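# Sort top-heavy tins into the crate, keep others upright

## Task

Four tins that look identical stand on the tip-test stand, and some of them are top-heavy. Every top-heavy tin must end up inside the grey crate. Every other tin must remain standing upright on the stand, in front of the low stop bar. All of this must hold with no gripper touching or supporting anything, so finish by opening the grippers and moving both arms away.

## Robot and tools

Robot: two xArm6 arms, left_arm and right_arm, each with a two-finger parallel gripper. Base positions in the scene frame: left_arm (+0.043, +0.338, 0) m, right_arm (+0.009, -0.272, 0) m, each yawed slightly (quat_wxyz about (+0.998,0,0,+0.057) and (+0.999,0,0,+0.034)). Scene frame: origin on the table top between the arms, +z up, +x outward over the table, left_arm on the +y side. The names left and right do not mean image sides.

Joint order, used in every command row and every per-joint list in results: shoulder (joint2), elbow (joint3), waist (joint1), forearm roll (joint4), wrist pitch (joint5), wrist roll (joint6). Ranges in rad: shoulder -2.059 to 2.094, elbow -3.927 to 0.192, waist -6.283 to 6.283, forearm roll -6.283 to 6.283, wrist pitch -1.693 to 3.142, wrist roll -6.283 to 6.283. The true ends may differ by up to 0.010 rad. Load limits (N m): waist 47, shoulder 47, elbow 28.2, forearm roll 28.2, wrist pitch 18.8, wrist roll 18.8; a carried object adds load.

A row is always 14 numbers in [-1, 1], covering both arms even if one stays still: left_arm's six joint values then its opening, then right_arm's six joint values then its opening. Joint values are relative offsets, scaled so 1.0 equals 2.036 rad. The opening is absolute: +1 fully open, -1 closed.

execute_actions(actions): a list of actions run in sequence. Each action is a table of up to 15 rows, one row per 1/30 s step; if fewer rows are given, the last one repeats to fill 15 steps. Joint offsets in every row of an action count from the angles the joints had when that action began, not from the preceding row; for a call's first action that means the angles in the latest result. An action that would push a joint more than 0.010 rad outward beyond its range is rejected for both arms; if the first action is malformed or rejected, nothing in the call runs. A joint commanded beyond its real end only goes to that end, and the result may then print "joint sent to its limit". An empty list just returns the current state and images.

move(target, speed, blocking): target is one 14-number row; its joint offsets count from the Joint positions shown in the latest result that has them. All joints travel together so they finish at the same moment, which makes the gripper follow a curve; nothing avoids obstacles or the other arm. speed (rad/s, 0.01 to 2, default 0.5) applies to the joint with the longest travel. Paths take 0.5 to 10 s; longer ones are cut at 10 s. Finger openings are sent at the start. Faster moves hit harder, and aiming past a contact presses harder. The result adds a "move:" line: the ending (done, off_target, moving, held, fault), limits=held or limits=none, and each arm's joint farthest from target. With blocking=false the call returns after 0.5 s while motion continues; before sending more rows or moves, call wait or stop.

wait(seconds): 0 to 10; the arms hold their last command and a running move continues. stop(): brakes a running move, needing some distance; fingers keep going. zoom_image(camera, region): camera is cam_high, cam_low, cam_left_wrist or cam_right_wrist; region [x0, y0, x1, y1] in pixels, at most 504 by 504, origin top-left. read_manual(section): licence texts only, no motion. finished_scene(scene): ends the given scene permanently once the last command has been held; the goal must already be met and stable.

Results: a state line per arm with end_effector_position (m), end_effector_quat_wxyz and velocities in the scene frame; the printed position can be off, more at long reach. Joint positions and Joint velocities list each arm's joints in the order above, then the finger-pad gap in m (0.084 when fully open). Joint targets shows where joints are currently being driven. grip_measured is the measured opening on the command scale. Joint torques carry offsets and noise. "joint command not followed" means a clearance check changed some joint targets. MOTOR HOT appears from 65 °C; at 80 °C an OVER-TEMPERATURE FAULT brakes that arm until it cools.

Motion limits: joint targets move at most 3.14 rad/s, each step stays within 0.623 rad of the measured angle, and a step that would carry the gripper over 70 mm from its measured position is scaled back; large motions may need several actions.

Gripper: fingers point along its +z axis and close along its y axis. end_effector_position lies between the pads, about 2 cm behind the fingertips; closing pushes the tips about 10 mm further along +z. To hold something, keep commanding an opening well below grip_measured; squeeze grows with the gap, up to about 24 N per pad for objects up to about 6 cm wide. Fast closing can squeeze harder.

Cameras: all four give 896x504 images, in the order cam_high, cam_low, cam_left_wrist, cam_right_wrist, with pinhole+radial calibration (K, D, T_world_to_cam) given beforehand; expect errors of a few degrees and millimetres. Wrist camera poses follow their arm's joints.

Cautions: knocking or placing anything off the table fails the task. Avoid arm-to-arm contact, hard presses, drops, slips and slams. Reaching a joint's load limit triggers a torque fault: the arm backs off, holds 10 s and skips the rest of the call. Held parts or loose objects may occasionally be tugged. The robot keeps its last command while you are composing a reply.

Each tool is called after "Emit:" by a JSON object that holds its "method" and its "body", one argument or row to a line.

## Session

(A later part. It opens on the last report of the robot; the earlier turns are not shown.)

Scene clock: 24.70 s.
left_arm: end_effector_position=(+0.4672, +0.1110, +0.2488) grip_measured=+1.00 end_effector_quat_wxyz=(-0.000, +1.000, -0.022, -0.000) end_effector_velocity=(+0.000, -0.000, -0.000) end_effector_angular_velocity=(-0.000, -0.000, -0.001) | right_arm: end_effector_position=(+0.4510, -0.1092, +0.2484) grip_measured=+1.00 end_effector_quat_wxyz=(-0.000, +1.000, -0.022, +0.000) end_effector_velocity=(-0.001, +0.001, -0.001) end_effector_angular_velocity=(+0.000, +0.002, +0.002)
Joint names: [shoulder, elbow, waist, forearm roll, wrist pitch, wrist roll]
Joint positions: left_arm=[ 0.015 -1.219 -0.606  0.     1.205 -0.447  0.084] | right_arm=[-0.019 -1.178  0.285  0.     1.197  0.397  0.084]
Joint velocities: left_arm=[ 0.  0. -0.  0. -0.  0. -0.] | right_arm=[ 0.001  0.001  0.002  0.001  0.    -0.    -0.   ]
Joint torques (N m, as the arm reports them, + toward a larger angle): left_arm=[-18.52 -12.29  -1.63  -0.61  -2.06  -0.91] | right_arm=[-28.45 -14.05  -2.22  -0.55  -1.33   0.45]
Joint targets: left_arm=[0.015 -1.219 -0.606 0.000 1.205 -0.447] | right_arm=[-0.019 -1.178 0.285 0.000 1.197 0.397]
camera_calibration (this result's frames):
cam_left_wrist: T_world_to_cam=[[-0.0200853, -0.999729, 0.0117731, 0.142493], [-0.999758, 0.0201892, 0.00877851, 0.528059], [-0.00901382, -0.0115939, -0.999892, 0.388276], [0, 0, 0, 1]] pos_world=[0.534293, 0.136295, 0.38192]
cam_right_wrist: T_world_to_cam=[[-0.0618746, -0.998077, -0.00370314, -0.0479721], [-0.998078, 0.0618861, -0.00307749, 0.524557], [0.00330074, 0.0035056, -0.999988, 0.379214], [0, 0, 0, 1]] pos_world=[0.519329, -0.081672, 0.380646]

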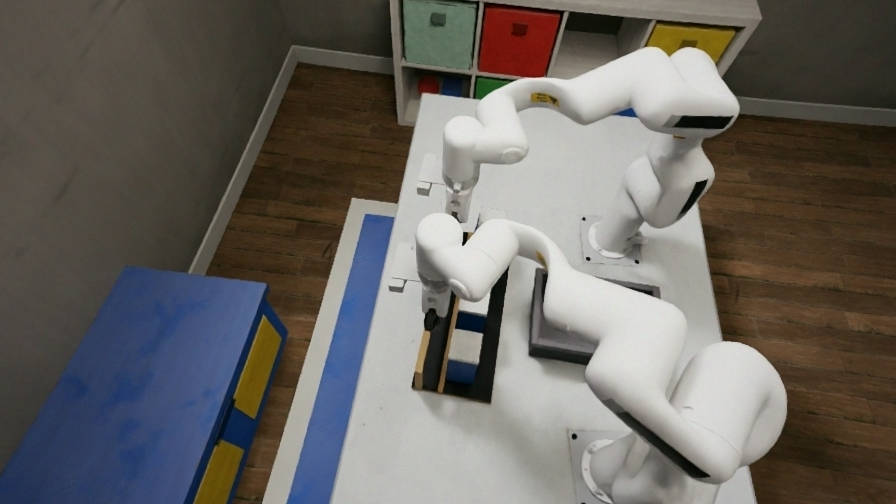

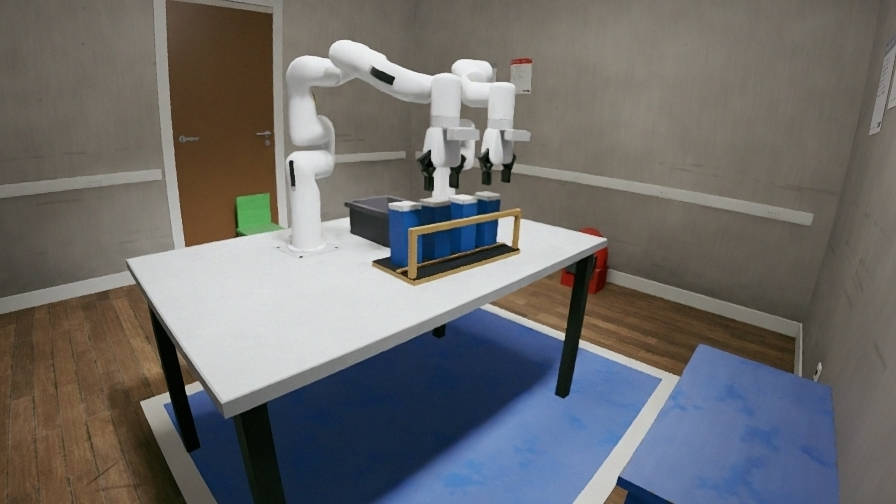

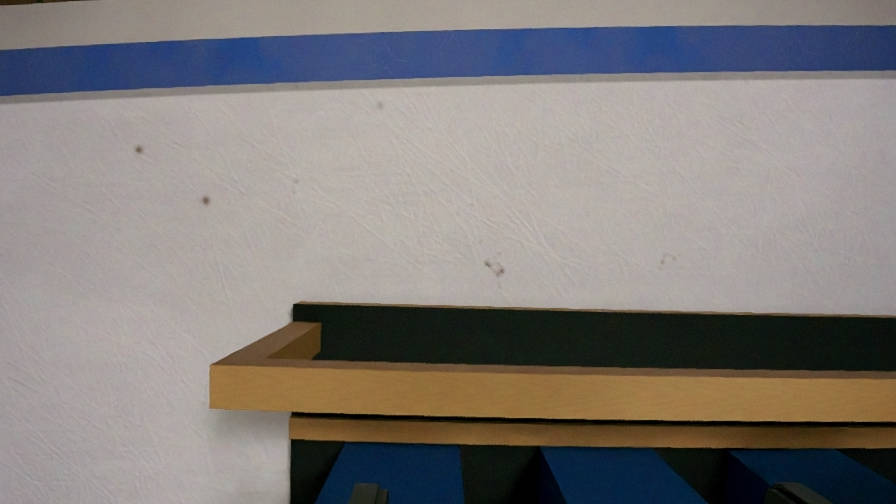

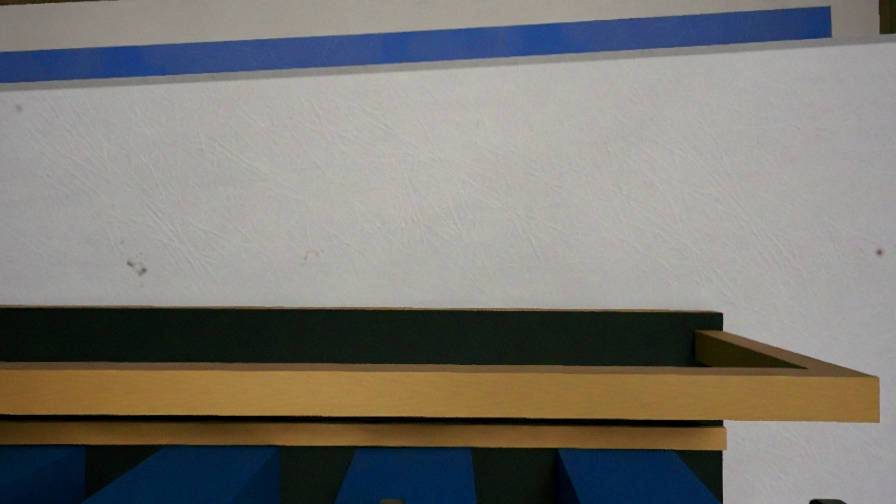

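Emit:
{"method": "move", "body": {
  "target": [-0.1534,0.1572,0.0206,0,-0.0043,0.0206,1,-0.1536,0.1522,-0.0296,0,0.0014,-0.0291,1],
  "speed": 0.6
}}

Scene clock: 27.03 s.
left_arm: end_effector_position=(+0.3953, +0.1681, +0.2501) grip_measured=+1.00 end_effector_quat_wxyz=(+0.000, +1.000, -0.022, +0.000) end_effector_velocity=(-0.001, +0.000, +0.000) end_effector_angular_velocity=(-0.000, -0.000, -0.000) | right_arm: end_effector_position=(+0.3740, -0.1621, +0.2503) grip_measured=+1.00 end_effector_quat_wxyz=(-0.000, +1.000, -0.022, +0.000) end_effector_velocity=(-0.001, -0.001, -0.000) end_effector_angular_velocity=(+0.001, +0.001, -0.002)
Joint names: [shoulder, elbow, waist, forearm roll, wrist pitch, wrist roll]
Joint positions: left_arm=[-0.297 -0.899 -0.565  0.     1.196 -0.406  0.084] | right_arm=[-0.332 -0.869  0.224  0.     1.2    0.337  0.084]
Joint velocities: left_arm=[-0.004  0.003 -0.     0.     0.001  0.     0.   ] | right_arm=[-0.003  0.003 -0.001  0.001  0.001  0.     0.   ]
Joint torques (N m, as the arm reports them, + toward a larger angle): left_arm=[-12.78 -12.36  -1.65  -0.48  -2.04  -0.87] | right_arm=[-20.01 -14.05  -2.07  -0.66  -1.36   0.39]
Joint targets: left_arm=[-0.298 -0.899 -0.565 0.000 1.196 -0.406] | right_arm=[-0.332 -0.869 0.224 0.000 1.200 0.337]
move: done; limits=none; left_arm: farthest joint: the waist, 0.001 radians from its target (0.042 radians at the start); right_arm: farthest joint: the elbow, 0.001 radians from its target (0.310 radians at the start)
camera_calibration (this result's frames):
cam_left_wrist: T_world_to_cam=[[-0.0201433, -0.999723, 0.0121612, 0.198056], [-0.999763, 0.0202411, 0.00797376, 0.455239], [-0.00821771, -0.0119977, -0.999894, 0.389375], [0, 0, 0, 1]] pos_world=[0.462321, 0.193459, 0.383295]
cam_right_wrist: T_world_to_cam=[[-0.0628326, -0.998017, -0.00364892, -0.105131], [-0.998019, 0.0628436, -0.00299129, 0.451037], [0.00321467, 0.00345374, -0.999989, 0.381531], [0, 0, 0, 1]] pos_world=[0.442312, -0.134585, 0.382492]

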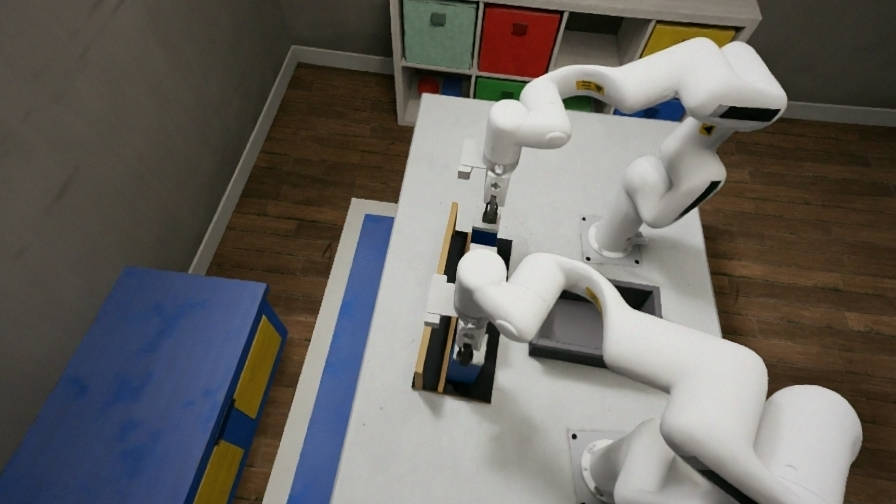

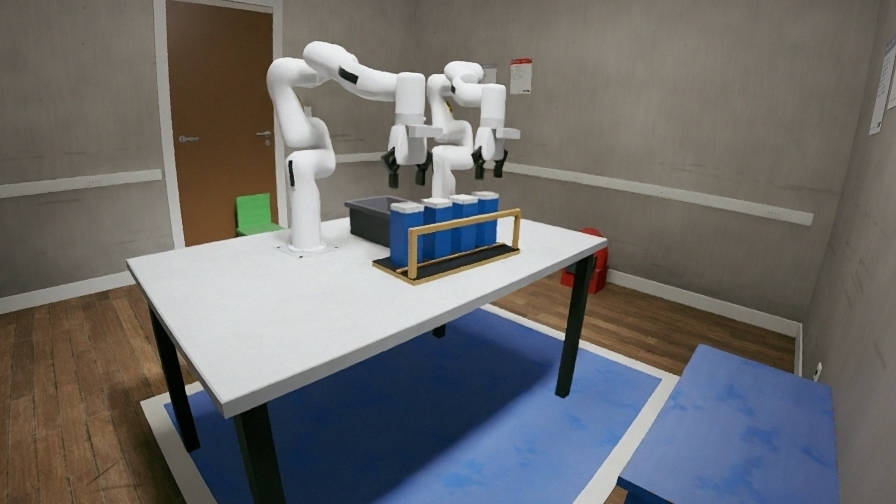

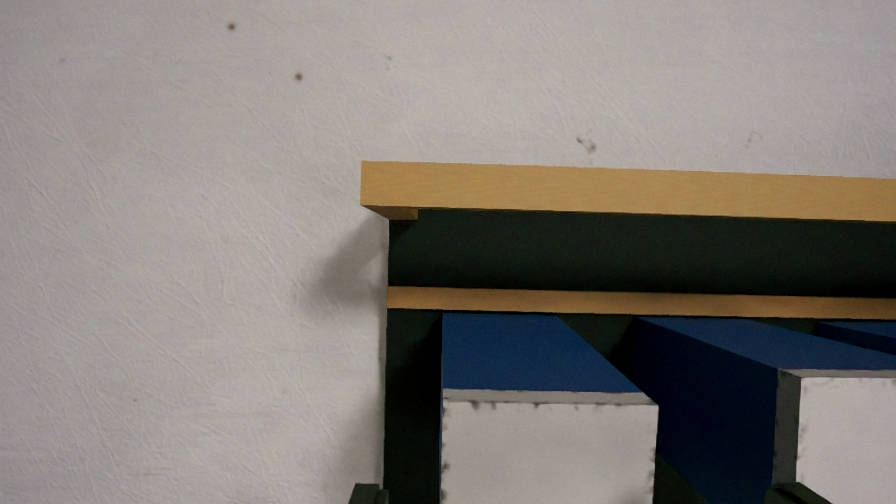

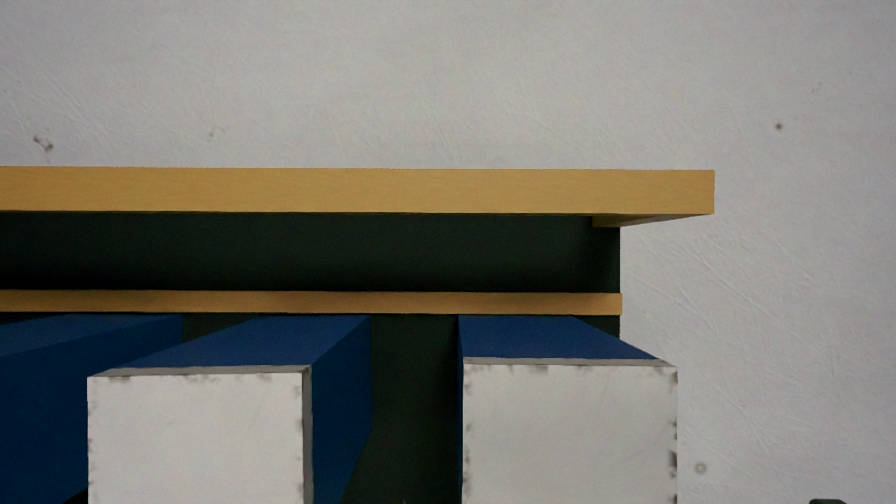

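Emit:
{"method": "move", "body": {
  "target": [0.0233,0.0918,-0.0045,0,-0.1151,-0.0045,1,0.0366,0.0807,-0.0021,0,-0.1168,-0.0021,1],
  "speed": 0.3
}}

Emit:
{"method": "move", "body": {
  "target": [0,0,0,0,0,0,-0.5,0,0,0,0,0,0,-0.5]
}}

Scene clock: 29.63 s.
left_arm: end_effector_position=(+0.3865, +0.1684, +0.1724) grip_measured=+1.00 end_effector_quat_wxyz=(+0.000, +1.000, -0.022, +0.000) end_effector_velocity=(-0.001, +0.000, -0.001) end_effector_angular_velocity=(+0.000, +0.001, +0.000) | right_arm: end_effector_position=(+0.3737, -0.1639, +0.1721) grip_measured=+1.00 end_effector_quat_wxyz=(-0.000, +1.000, -0.022, -0.000) end_effector_velocity=(-0.000, -0.000, -0.001) end_effector_angular_velocity=(-0.000, +0.001, -0.001)
Joint names: [shoulder, elbow, waist, forearm roll, wrist pitch, wrist roll]
Joint positions: left_arm=[-0.25  -0.713 -0.574  0.     0.962 -0.415  0.084] | right_arm=[-0.257 -0.705  0.22   0.     0.963  0.333  0.084]
Joint velocities: left_arm=[ 0.001  0.003 -0.    -0.    -0.002 -0.     0.   ] | right_arm=[-0.     0.002 -0.001  0.    -0.     0.    -0.   ]
Joint torques (N m, as the arm reports them, + toward a larger angle): left_arm=[-13.09 -11.62  -1.67  -0.42  -2.12  -0.89] | right_arm=[-21.   -13.47  -1.98  -0.55  -1.31   0.42]
Joint targets: left_arm=[-0.250 -0.712 -0.574 0.000 0.962 -0.415] | right_arm=[-0.257 -0.705 0.220 0.000 0.963 0.333]
move: done; limits=none; left_arm: farthest joint: the elbow, 0.001 radians from its target (0.187 radians at the start); right_arm: farthest joint: the waist, 0.000 radians from its target (0.005 radians at the start)
camera_calibration (this result's frames):
cam_left_wrist: T_world_to_cam=[[-0.0201845, -0.99972, 0.0123645, 0.199137], [-0.999765, 0.0202796, 0.00761526, 0.447155], [-0.00786387, -0.0122078, -0.999895, 0.311501], [0, 0, 0, 1]] pos_world=[0.453519, 0.193816, 0.305601]
cam_right_wrist: T_world_to_cam=[[-0.0629126, -0.998013, -0.00338986, -0.107243], [-0.998016, 0.062921, -0.0024244, 0.450552], [0.00263287, 0.00323061, -0.999991, 0.30351], [0, 0, 0, 1]] pos_world=[0.442112, -0.13636, 0.304237]

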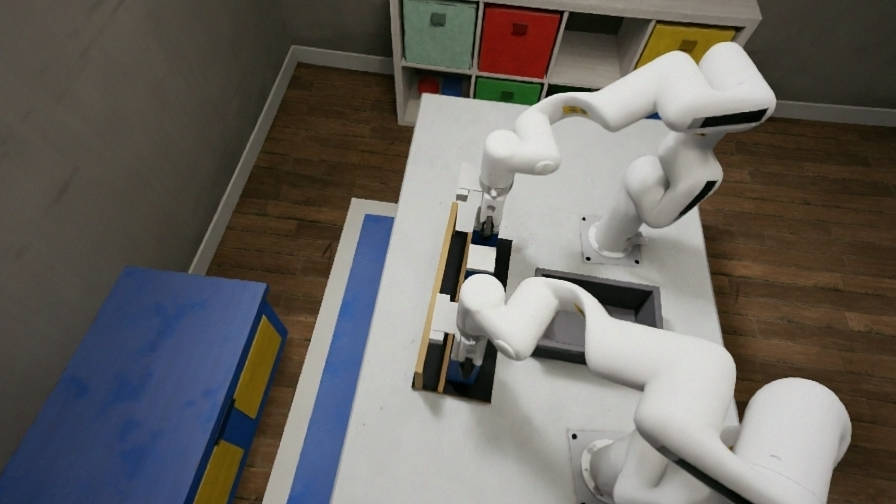

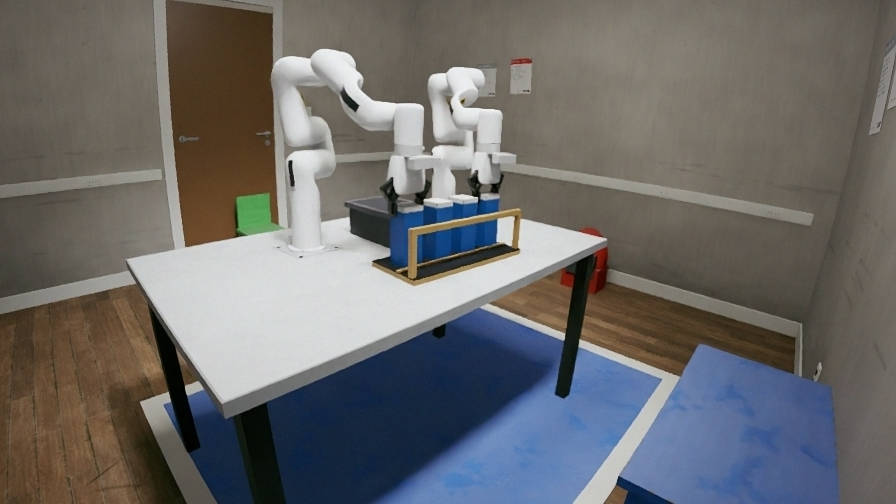

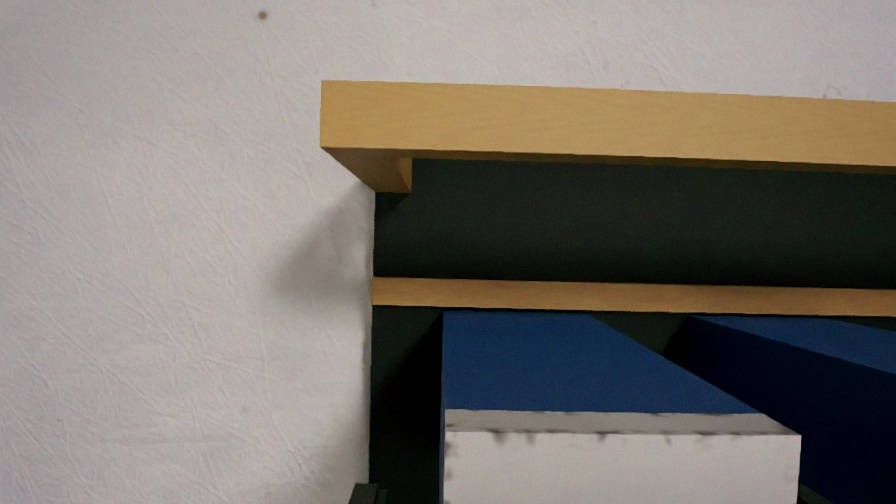

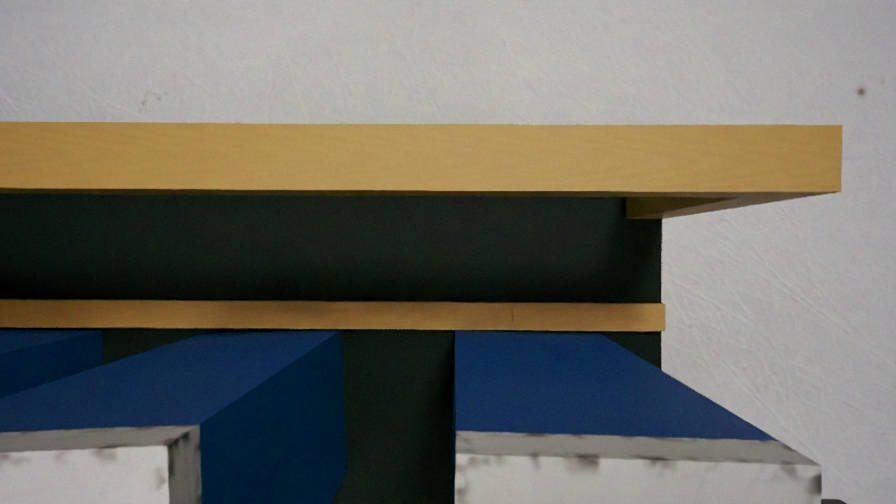

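Scene clock: 30.13 s.
left_arm: end_effector_position=(+0.3866, +0.1683, +0.1726) grip_measured=+0.47 end_effector_quat_wxyz=(+0.000, +1.000, -0.023, +0.001) end_effector_velocity=(-0.000, +0.000, -0.001) end_effector_angular_velocity=(+0.001, +0.001, +0.000) | right_arm: end_effector_position=(+0.3738, -0.1638, +0.1722) grip_measured=+0.48 end_effector_quat_wxyz=(-0.000, +1.000, -0.022, +0.000) end_effector_velocity=(-0.000, -0.001, -0.000) end_effector_angular_velocity=(-0.001, +0.001, -0.002)
Joint names: [shoulder, elbow, waist, forearm roll, wrist pitch, wrist roll]
Joint positions: left_arm=[-0.25  -0.713 -0.574  0.     0.962 -0.415  0.064] | right_arm=[-0.257 -0.705  0.22   0.     0.963  0.333  0.064]
Joint velocities: left_arm=[ 0.001  0.001  0.     0.    -0.     0.     0.   ] | right_arm=[-0.     0.    -0.002 -0.     0.002  0.     0.   ]
Joint torques (N m, as the arm reports them, + toward a larger angle): left_arm=[-12.55 -11.2   -1.01  -0.2   -1.9   -0.8 ] | right_arm=[-20.52 -12.82  -2.34  -0.78  -1.16   0.37]
Joint targets: left_arm=[-0.250 -0.713 -0.574 0.000 0.962 -0.415] | right_arm=[-0.257 -0.705 0.220 0.000 0.963 0.333]
move: done; limits=none; left_arm: farthest joint: the waist, 0.000 radians from its target (0.000 radians at the start); right_arm: farthest joint: the waist, 0.000 radians from its target (0.000 radians at the start)
camera_calibration (this result's frames):
cam_left_wrist: T_world_to_cam=[[-0.0202913, -0.999714, 0.0126631, 0.198997], [-0.999766, 0.0203839, 0.00722478, 0.447291], [-0.00748083, -0.0125136, -0.999894, 0.311555], [0, 0, 0, 1]] pos_world=[0.453555, 0.193721, 0.305771]
cam_right_wrist: T_world_to_cam=[[-0.0628794, -0.998015, -0.00359455, -0.107147], [-0.998016, 0.0628899, -0.00288756, 0.450753], [0.00310788, 0.00340585, -0.999989, 0.303518], [0, 0, 0, 1]] pos_world=[0.442178, -0.136316, 0.304432]

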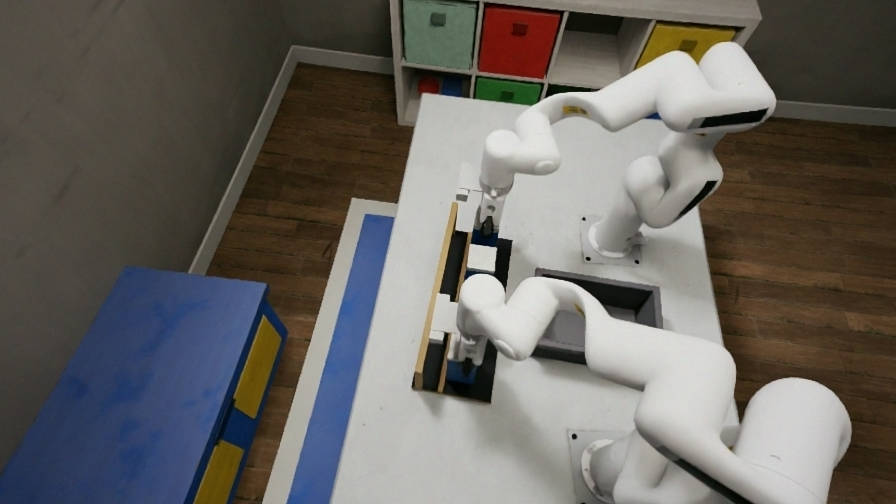

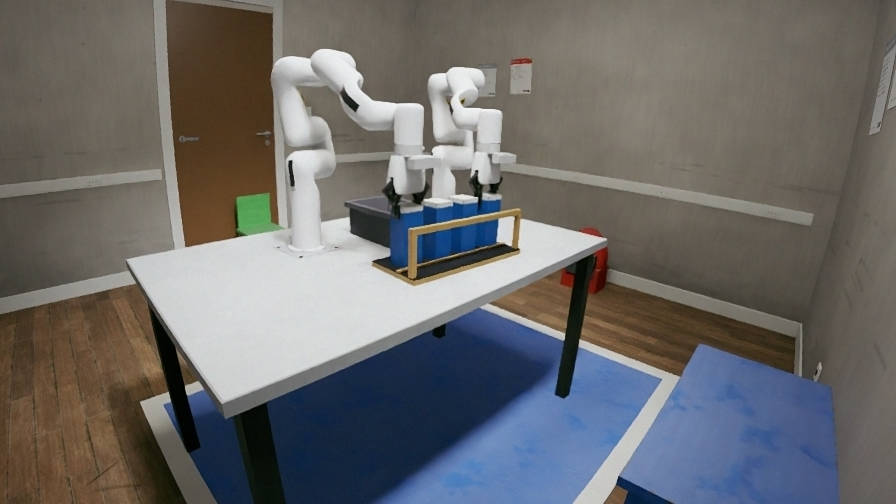

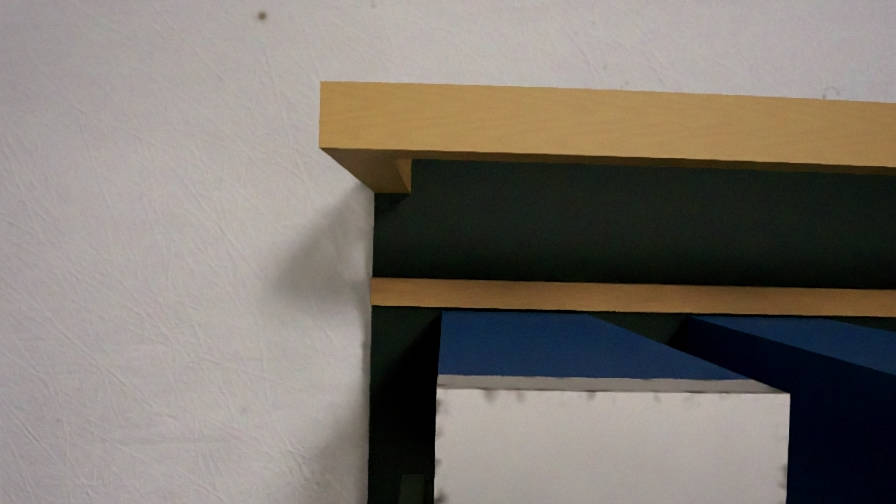

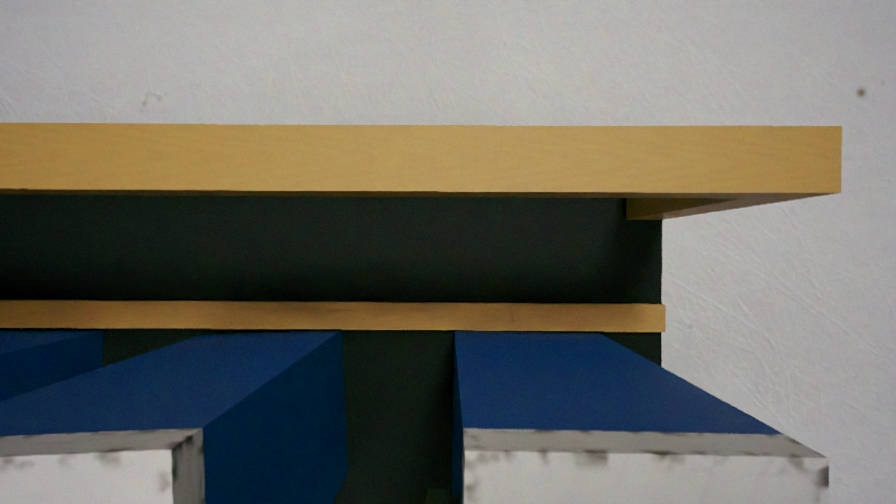

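Emit:
{"method": "move", "body": {
  "target": [-0.2434,-0.0149,0,0,0.2588,0,-0.5,-0.24,-0.0188,0,0,0.2583,0,-0.5],
  "speed": 0.6
}}

Scene clock: 35.03 s.
left_arm: end_effector_position=(+0.2853, +0.2185, +0.3099) grip_measured=+0.47 end_effector_quat_wxyz=(-0.000, +1.000, -0.023, -0.000) end_effector_velocity=(-0.000, +0.000, +0.002) end_effector_angular_velocity=(-0.001, -0.003, -0.000) | right_arm: end_effector_position=(+0.2679, -0.1953, +0.3101) grip_measured=+0.48 end_effector_quat_wxyz=(-0.000, +1.000, -0.022, +0.000) end_effector_velocity=(-0.001, +0.000, +0.001) end_effector_angular_velocity=(+0.000, -0.002, +0.002)
Joint names: [shoulder, elbow, waist, forearm roll, wrist pitch, wrist roll]
Joint positions: left_arm=[-0.745 -0.743 -0.574  0.     1.488 -0.415  0.064] | right_arm=[-0.745 -0.743  0.22   0.     1.488  0.333  0.064]
Joint velocities: left_arm=[-0.003 -0.002 -0.001  0.001  0.002 -0.001  0.   ] | right_arm=[-0.004 -0.     0.001 -0.001  0.002 -0.001 -0.   ]
Joint torques (N m, as the arm reports them, + toward a larger angle): left_arm=[ -5.68 -12.97  -1.77  -0.43  -2.58  -0.9 ] | right_arm=[-10.33 -14.91  -1.98  -0.69  -1.5    0.38]
Joint targets: left_arm=[-0.746 -0.743 -0.574 0.000 1.488 -0.415] | right_arm=[-0.746 -0.744 0.220 0.000 1.488 0.333]
move: done; limits=none; left_arm: farthest joint: the wrist pitch, 0.001 radians from its target (0.527 radians at the start); right_arm: farthest joint: the wrist pitch, 0.001 radians from its target (0.526 radians at the start)
camera_calibration (this result's frames):
cam_left_wrist: T_world_to_cam=[[-0.02023, -0.999723, 0.0119937, 0.245549], [-0.999756, 0.0203339, 0.0086051, 0.343558], [-0.0088466, -0.0118167, -0.999891, 0.448945], [0, 0, 0, 1]] pos_world=[0.352413, 0.2438, 0.442995]
cam_right_wrist: T_world_to_cam=[[-0.0626651, -0.998027, -0.00385158, -0.144688], [-0.998028, 0.0626781, -0.00335711, 0.34749], [0.00359189, 0.00363361, -0.999987, 0.441749], [0, 0, 0, 1]] pos_world=[0.336151, -0.167788, 0.442352]

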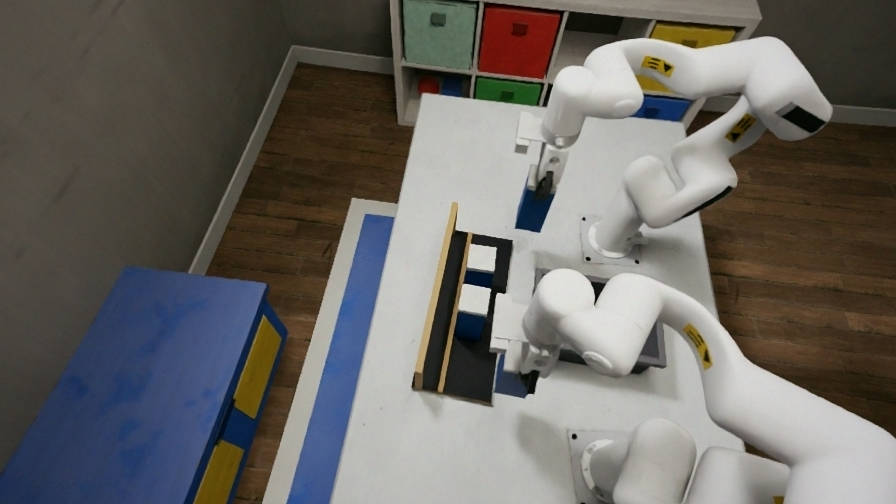

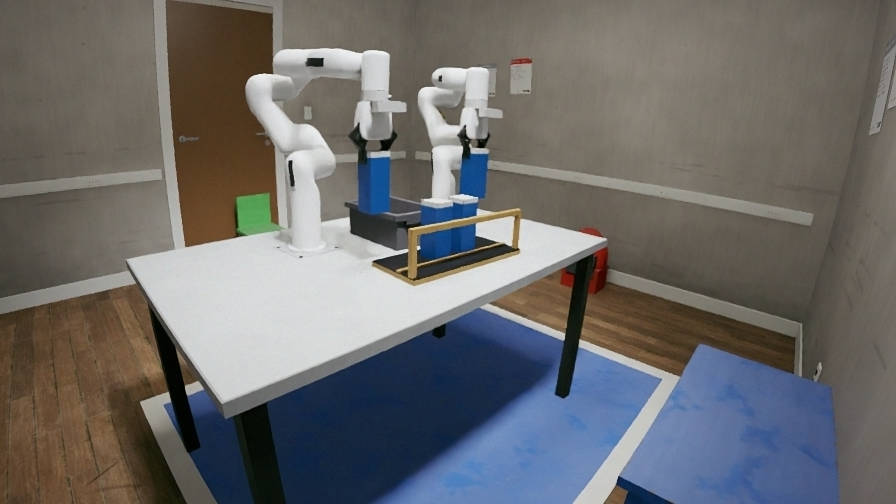

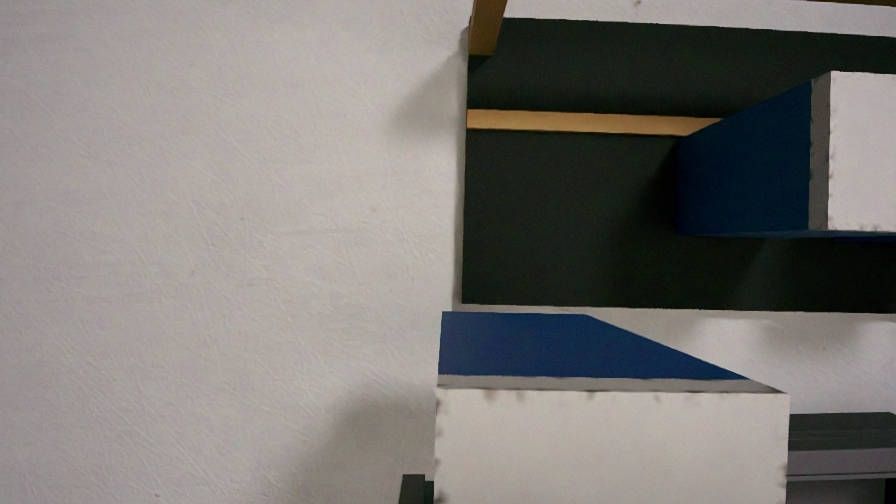

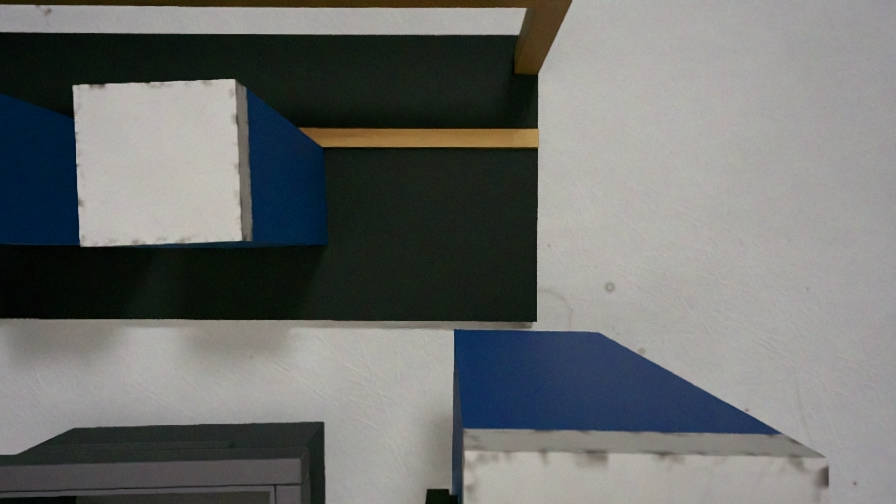

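Emit:
{"method": "move", "body": {
  "target": [0,0,0,0,0,0,-0.5,0.0249,-0.0146,0.5763,0,-0.0103,0.5542,-0.5],
  "speed": 0.9
}}

Scene clock: 37.87 s.
left_arm: end_effector_position=(+0.2853, +0.2185, +0.3099) grip_measured=+0.47 end_effector_quat_wxyz=(-0.000, +1.000, -0.023, -0.000) end_effector_velocity=(+0.000, -0.000, +0.000) end_effector_angular_velocity=(-0.000, +0.000, -0.000) | right_arm: end_effector_position=(+0.0397, +0.0097, +0.3103) grip_measured=+0.48 end_effector_quat_wxyz=(-0.000, +1.000, +0.000, -0.000) end_effector_velocity=(-0.001, +0.000, +0.000) end_effector_angular_velocity=(+0.001, -0.000, +0.001)
Joint names: [shoulder, elbow, waist, forearm roll, wrist pitch, wrist roll]
Joint positions: left_arm=[-0.745 -0.743 -0.574  0.     1.488 -0.415  0.064] | right_arm=[-0.695 -0.773  1.393  0.     1.467  1.461  0.064]
Joint velocities: left_arm=[ 0.    -0.001  0.    -0.     0.001  0.    -0.   ] | right_arm=[ 0.    -0.001  0.003 -0.    -0.     0.002 -0.   ]
Joint torques (N m, as the arm reports them, + toward a larger angle): left_arm=[ -5.62 -12.9   -1.81  -0.48  -2.53  -0.82] | right_arm=[-11.4  -15.08  -2.09  -0.71  -1.44   0.45]
Joint targets: left_arm=[-0.745 -0.743 -0.574 0.000 1.488 -0.415] | right_arm=[-0.695 -0.773 1.393 0.000 1.467 1.461]
move: done; limits=none; left_arm: farthest joint: the waist, 0.000 radians from its target (0.000 radians at the start); right_arm: farthest joint: the shoulder, 0.001 radians from its target (0.052 radians at the start)
camera_calibration (this result's frames):
cam_left_wrist: T_world_to_cam=[[-0.0202303, -0.999723, 0.0119939, 0.245549], [-0.999756, 0.0203342, 0.00860448, 0.343558], [-0.00884598, -0.0118169, -0.999891, 0.448945], [0, 0, 0, 1]] pos_world=[0.352413, 0.2438, 0.442995]
cam_right_wrist: T_world_to_cam=[[-0.0180374, -0.99983, -0.00394613, 0.0438918], [-0.999834, 0.0180474, -0.00251308, 0.107201], [0.00258387, 0.00390015, -0.999989, 0.442035], [0, 0, 0, 1]] pos_world=[0.106832, 0.0402256, 0.442473]

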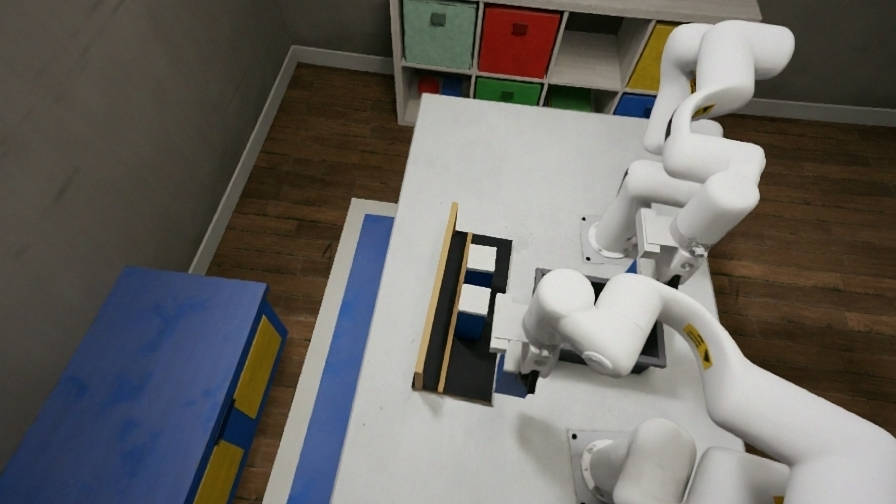

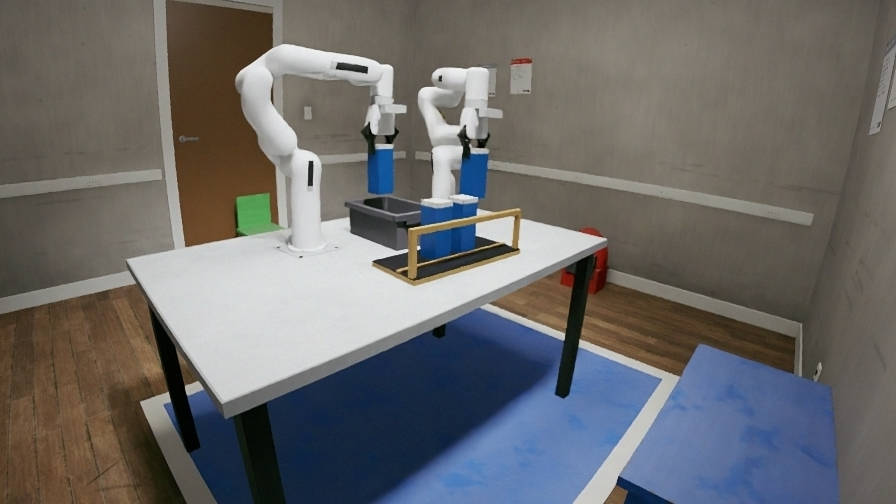

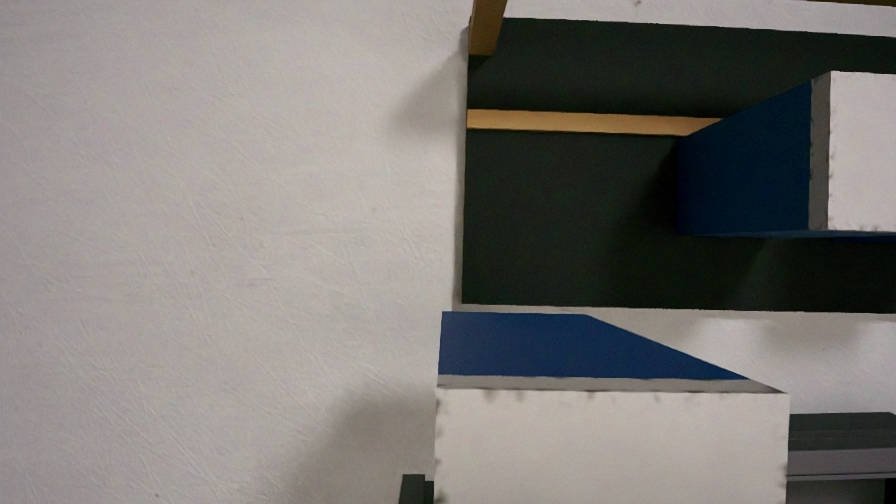

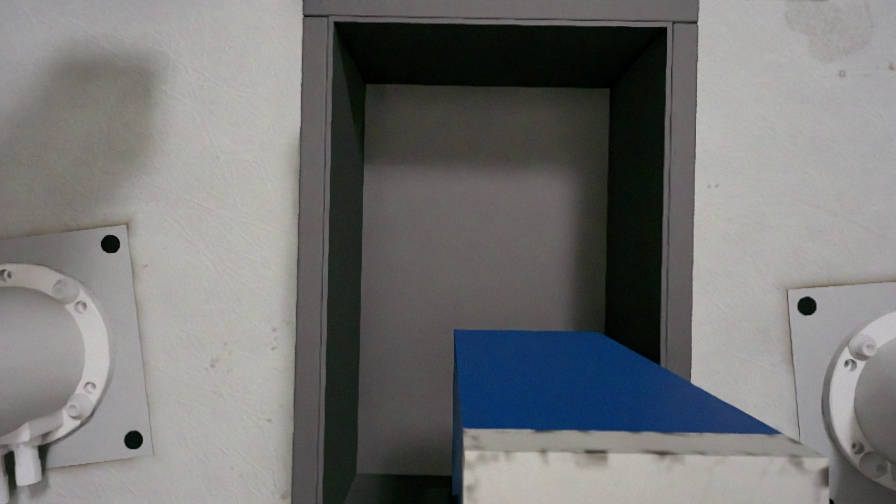

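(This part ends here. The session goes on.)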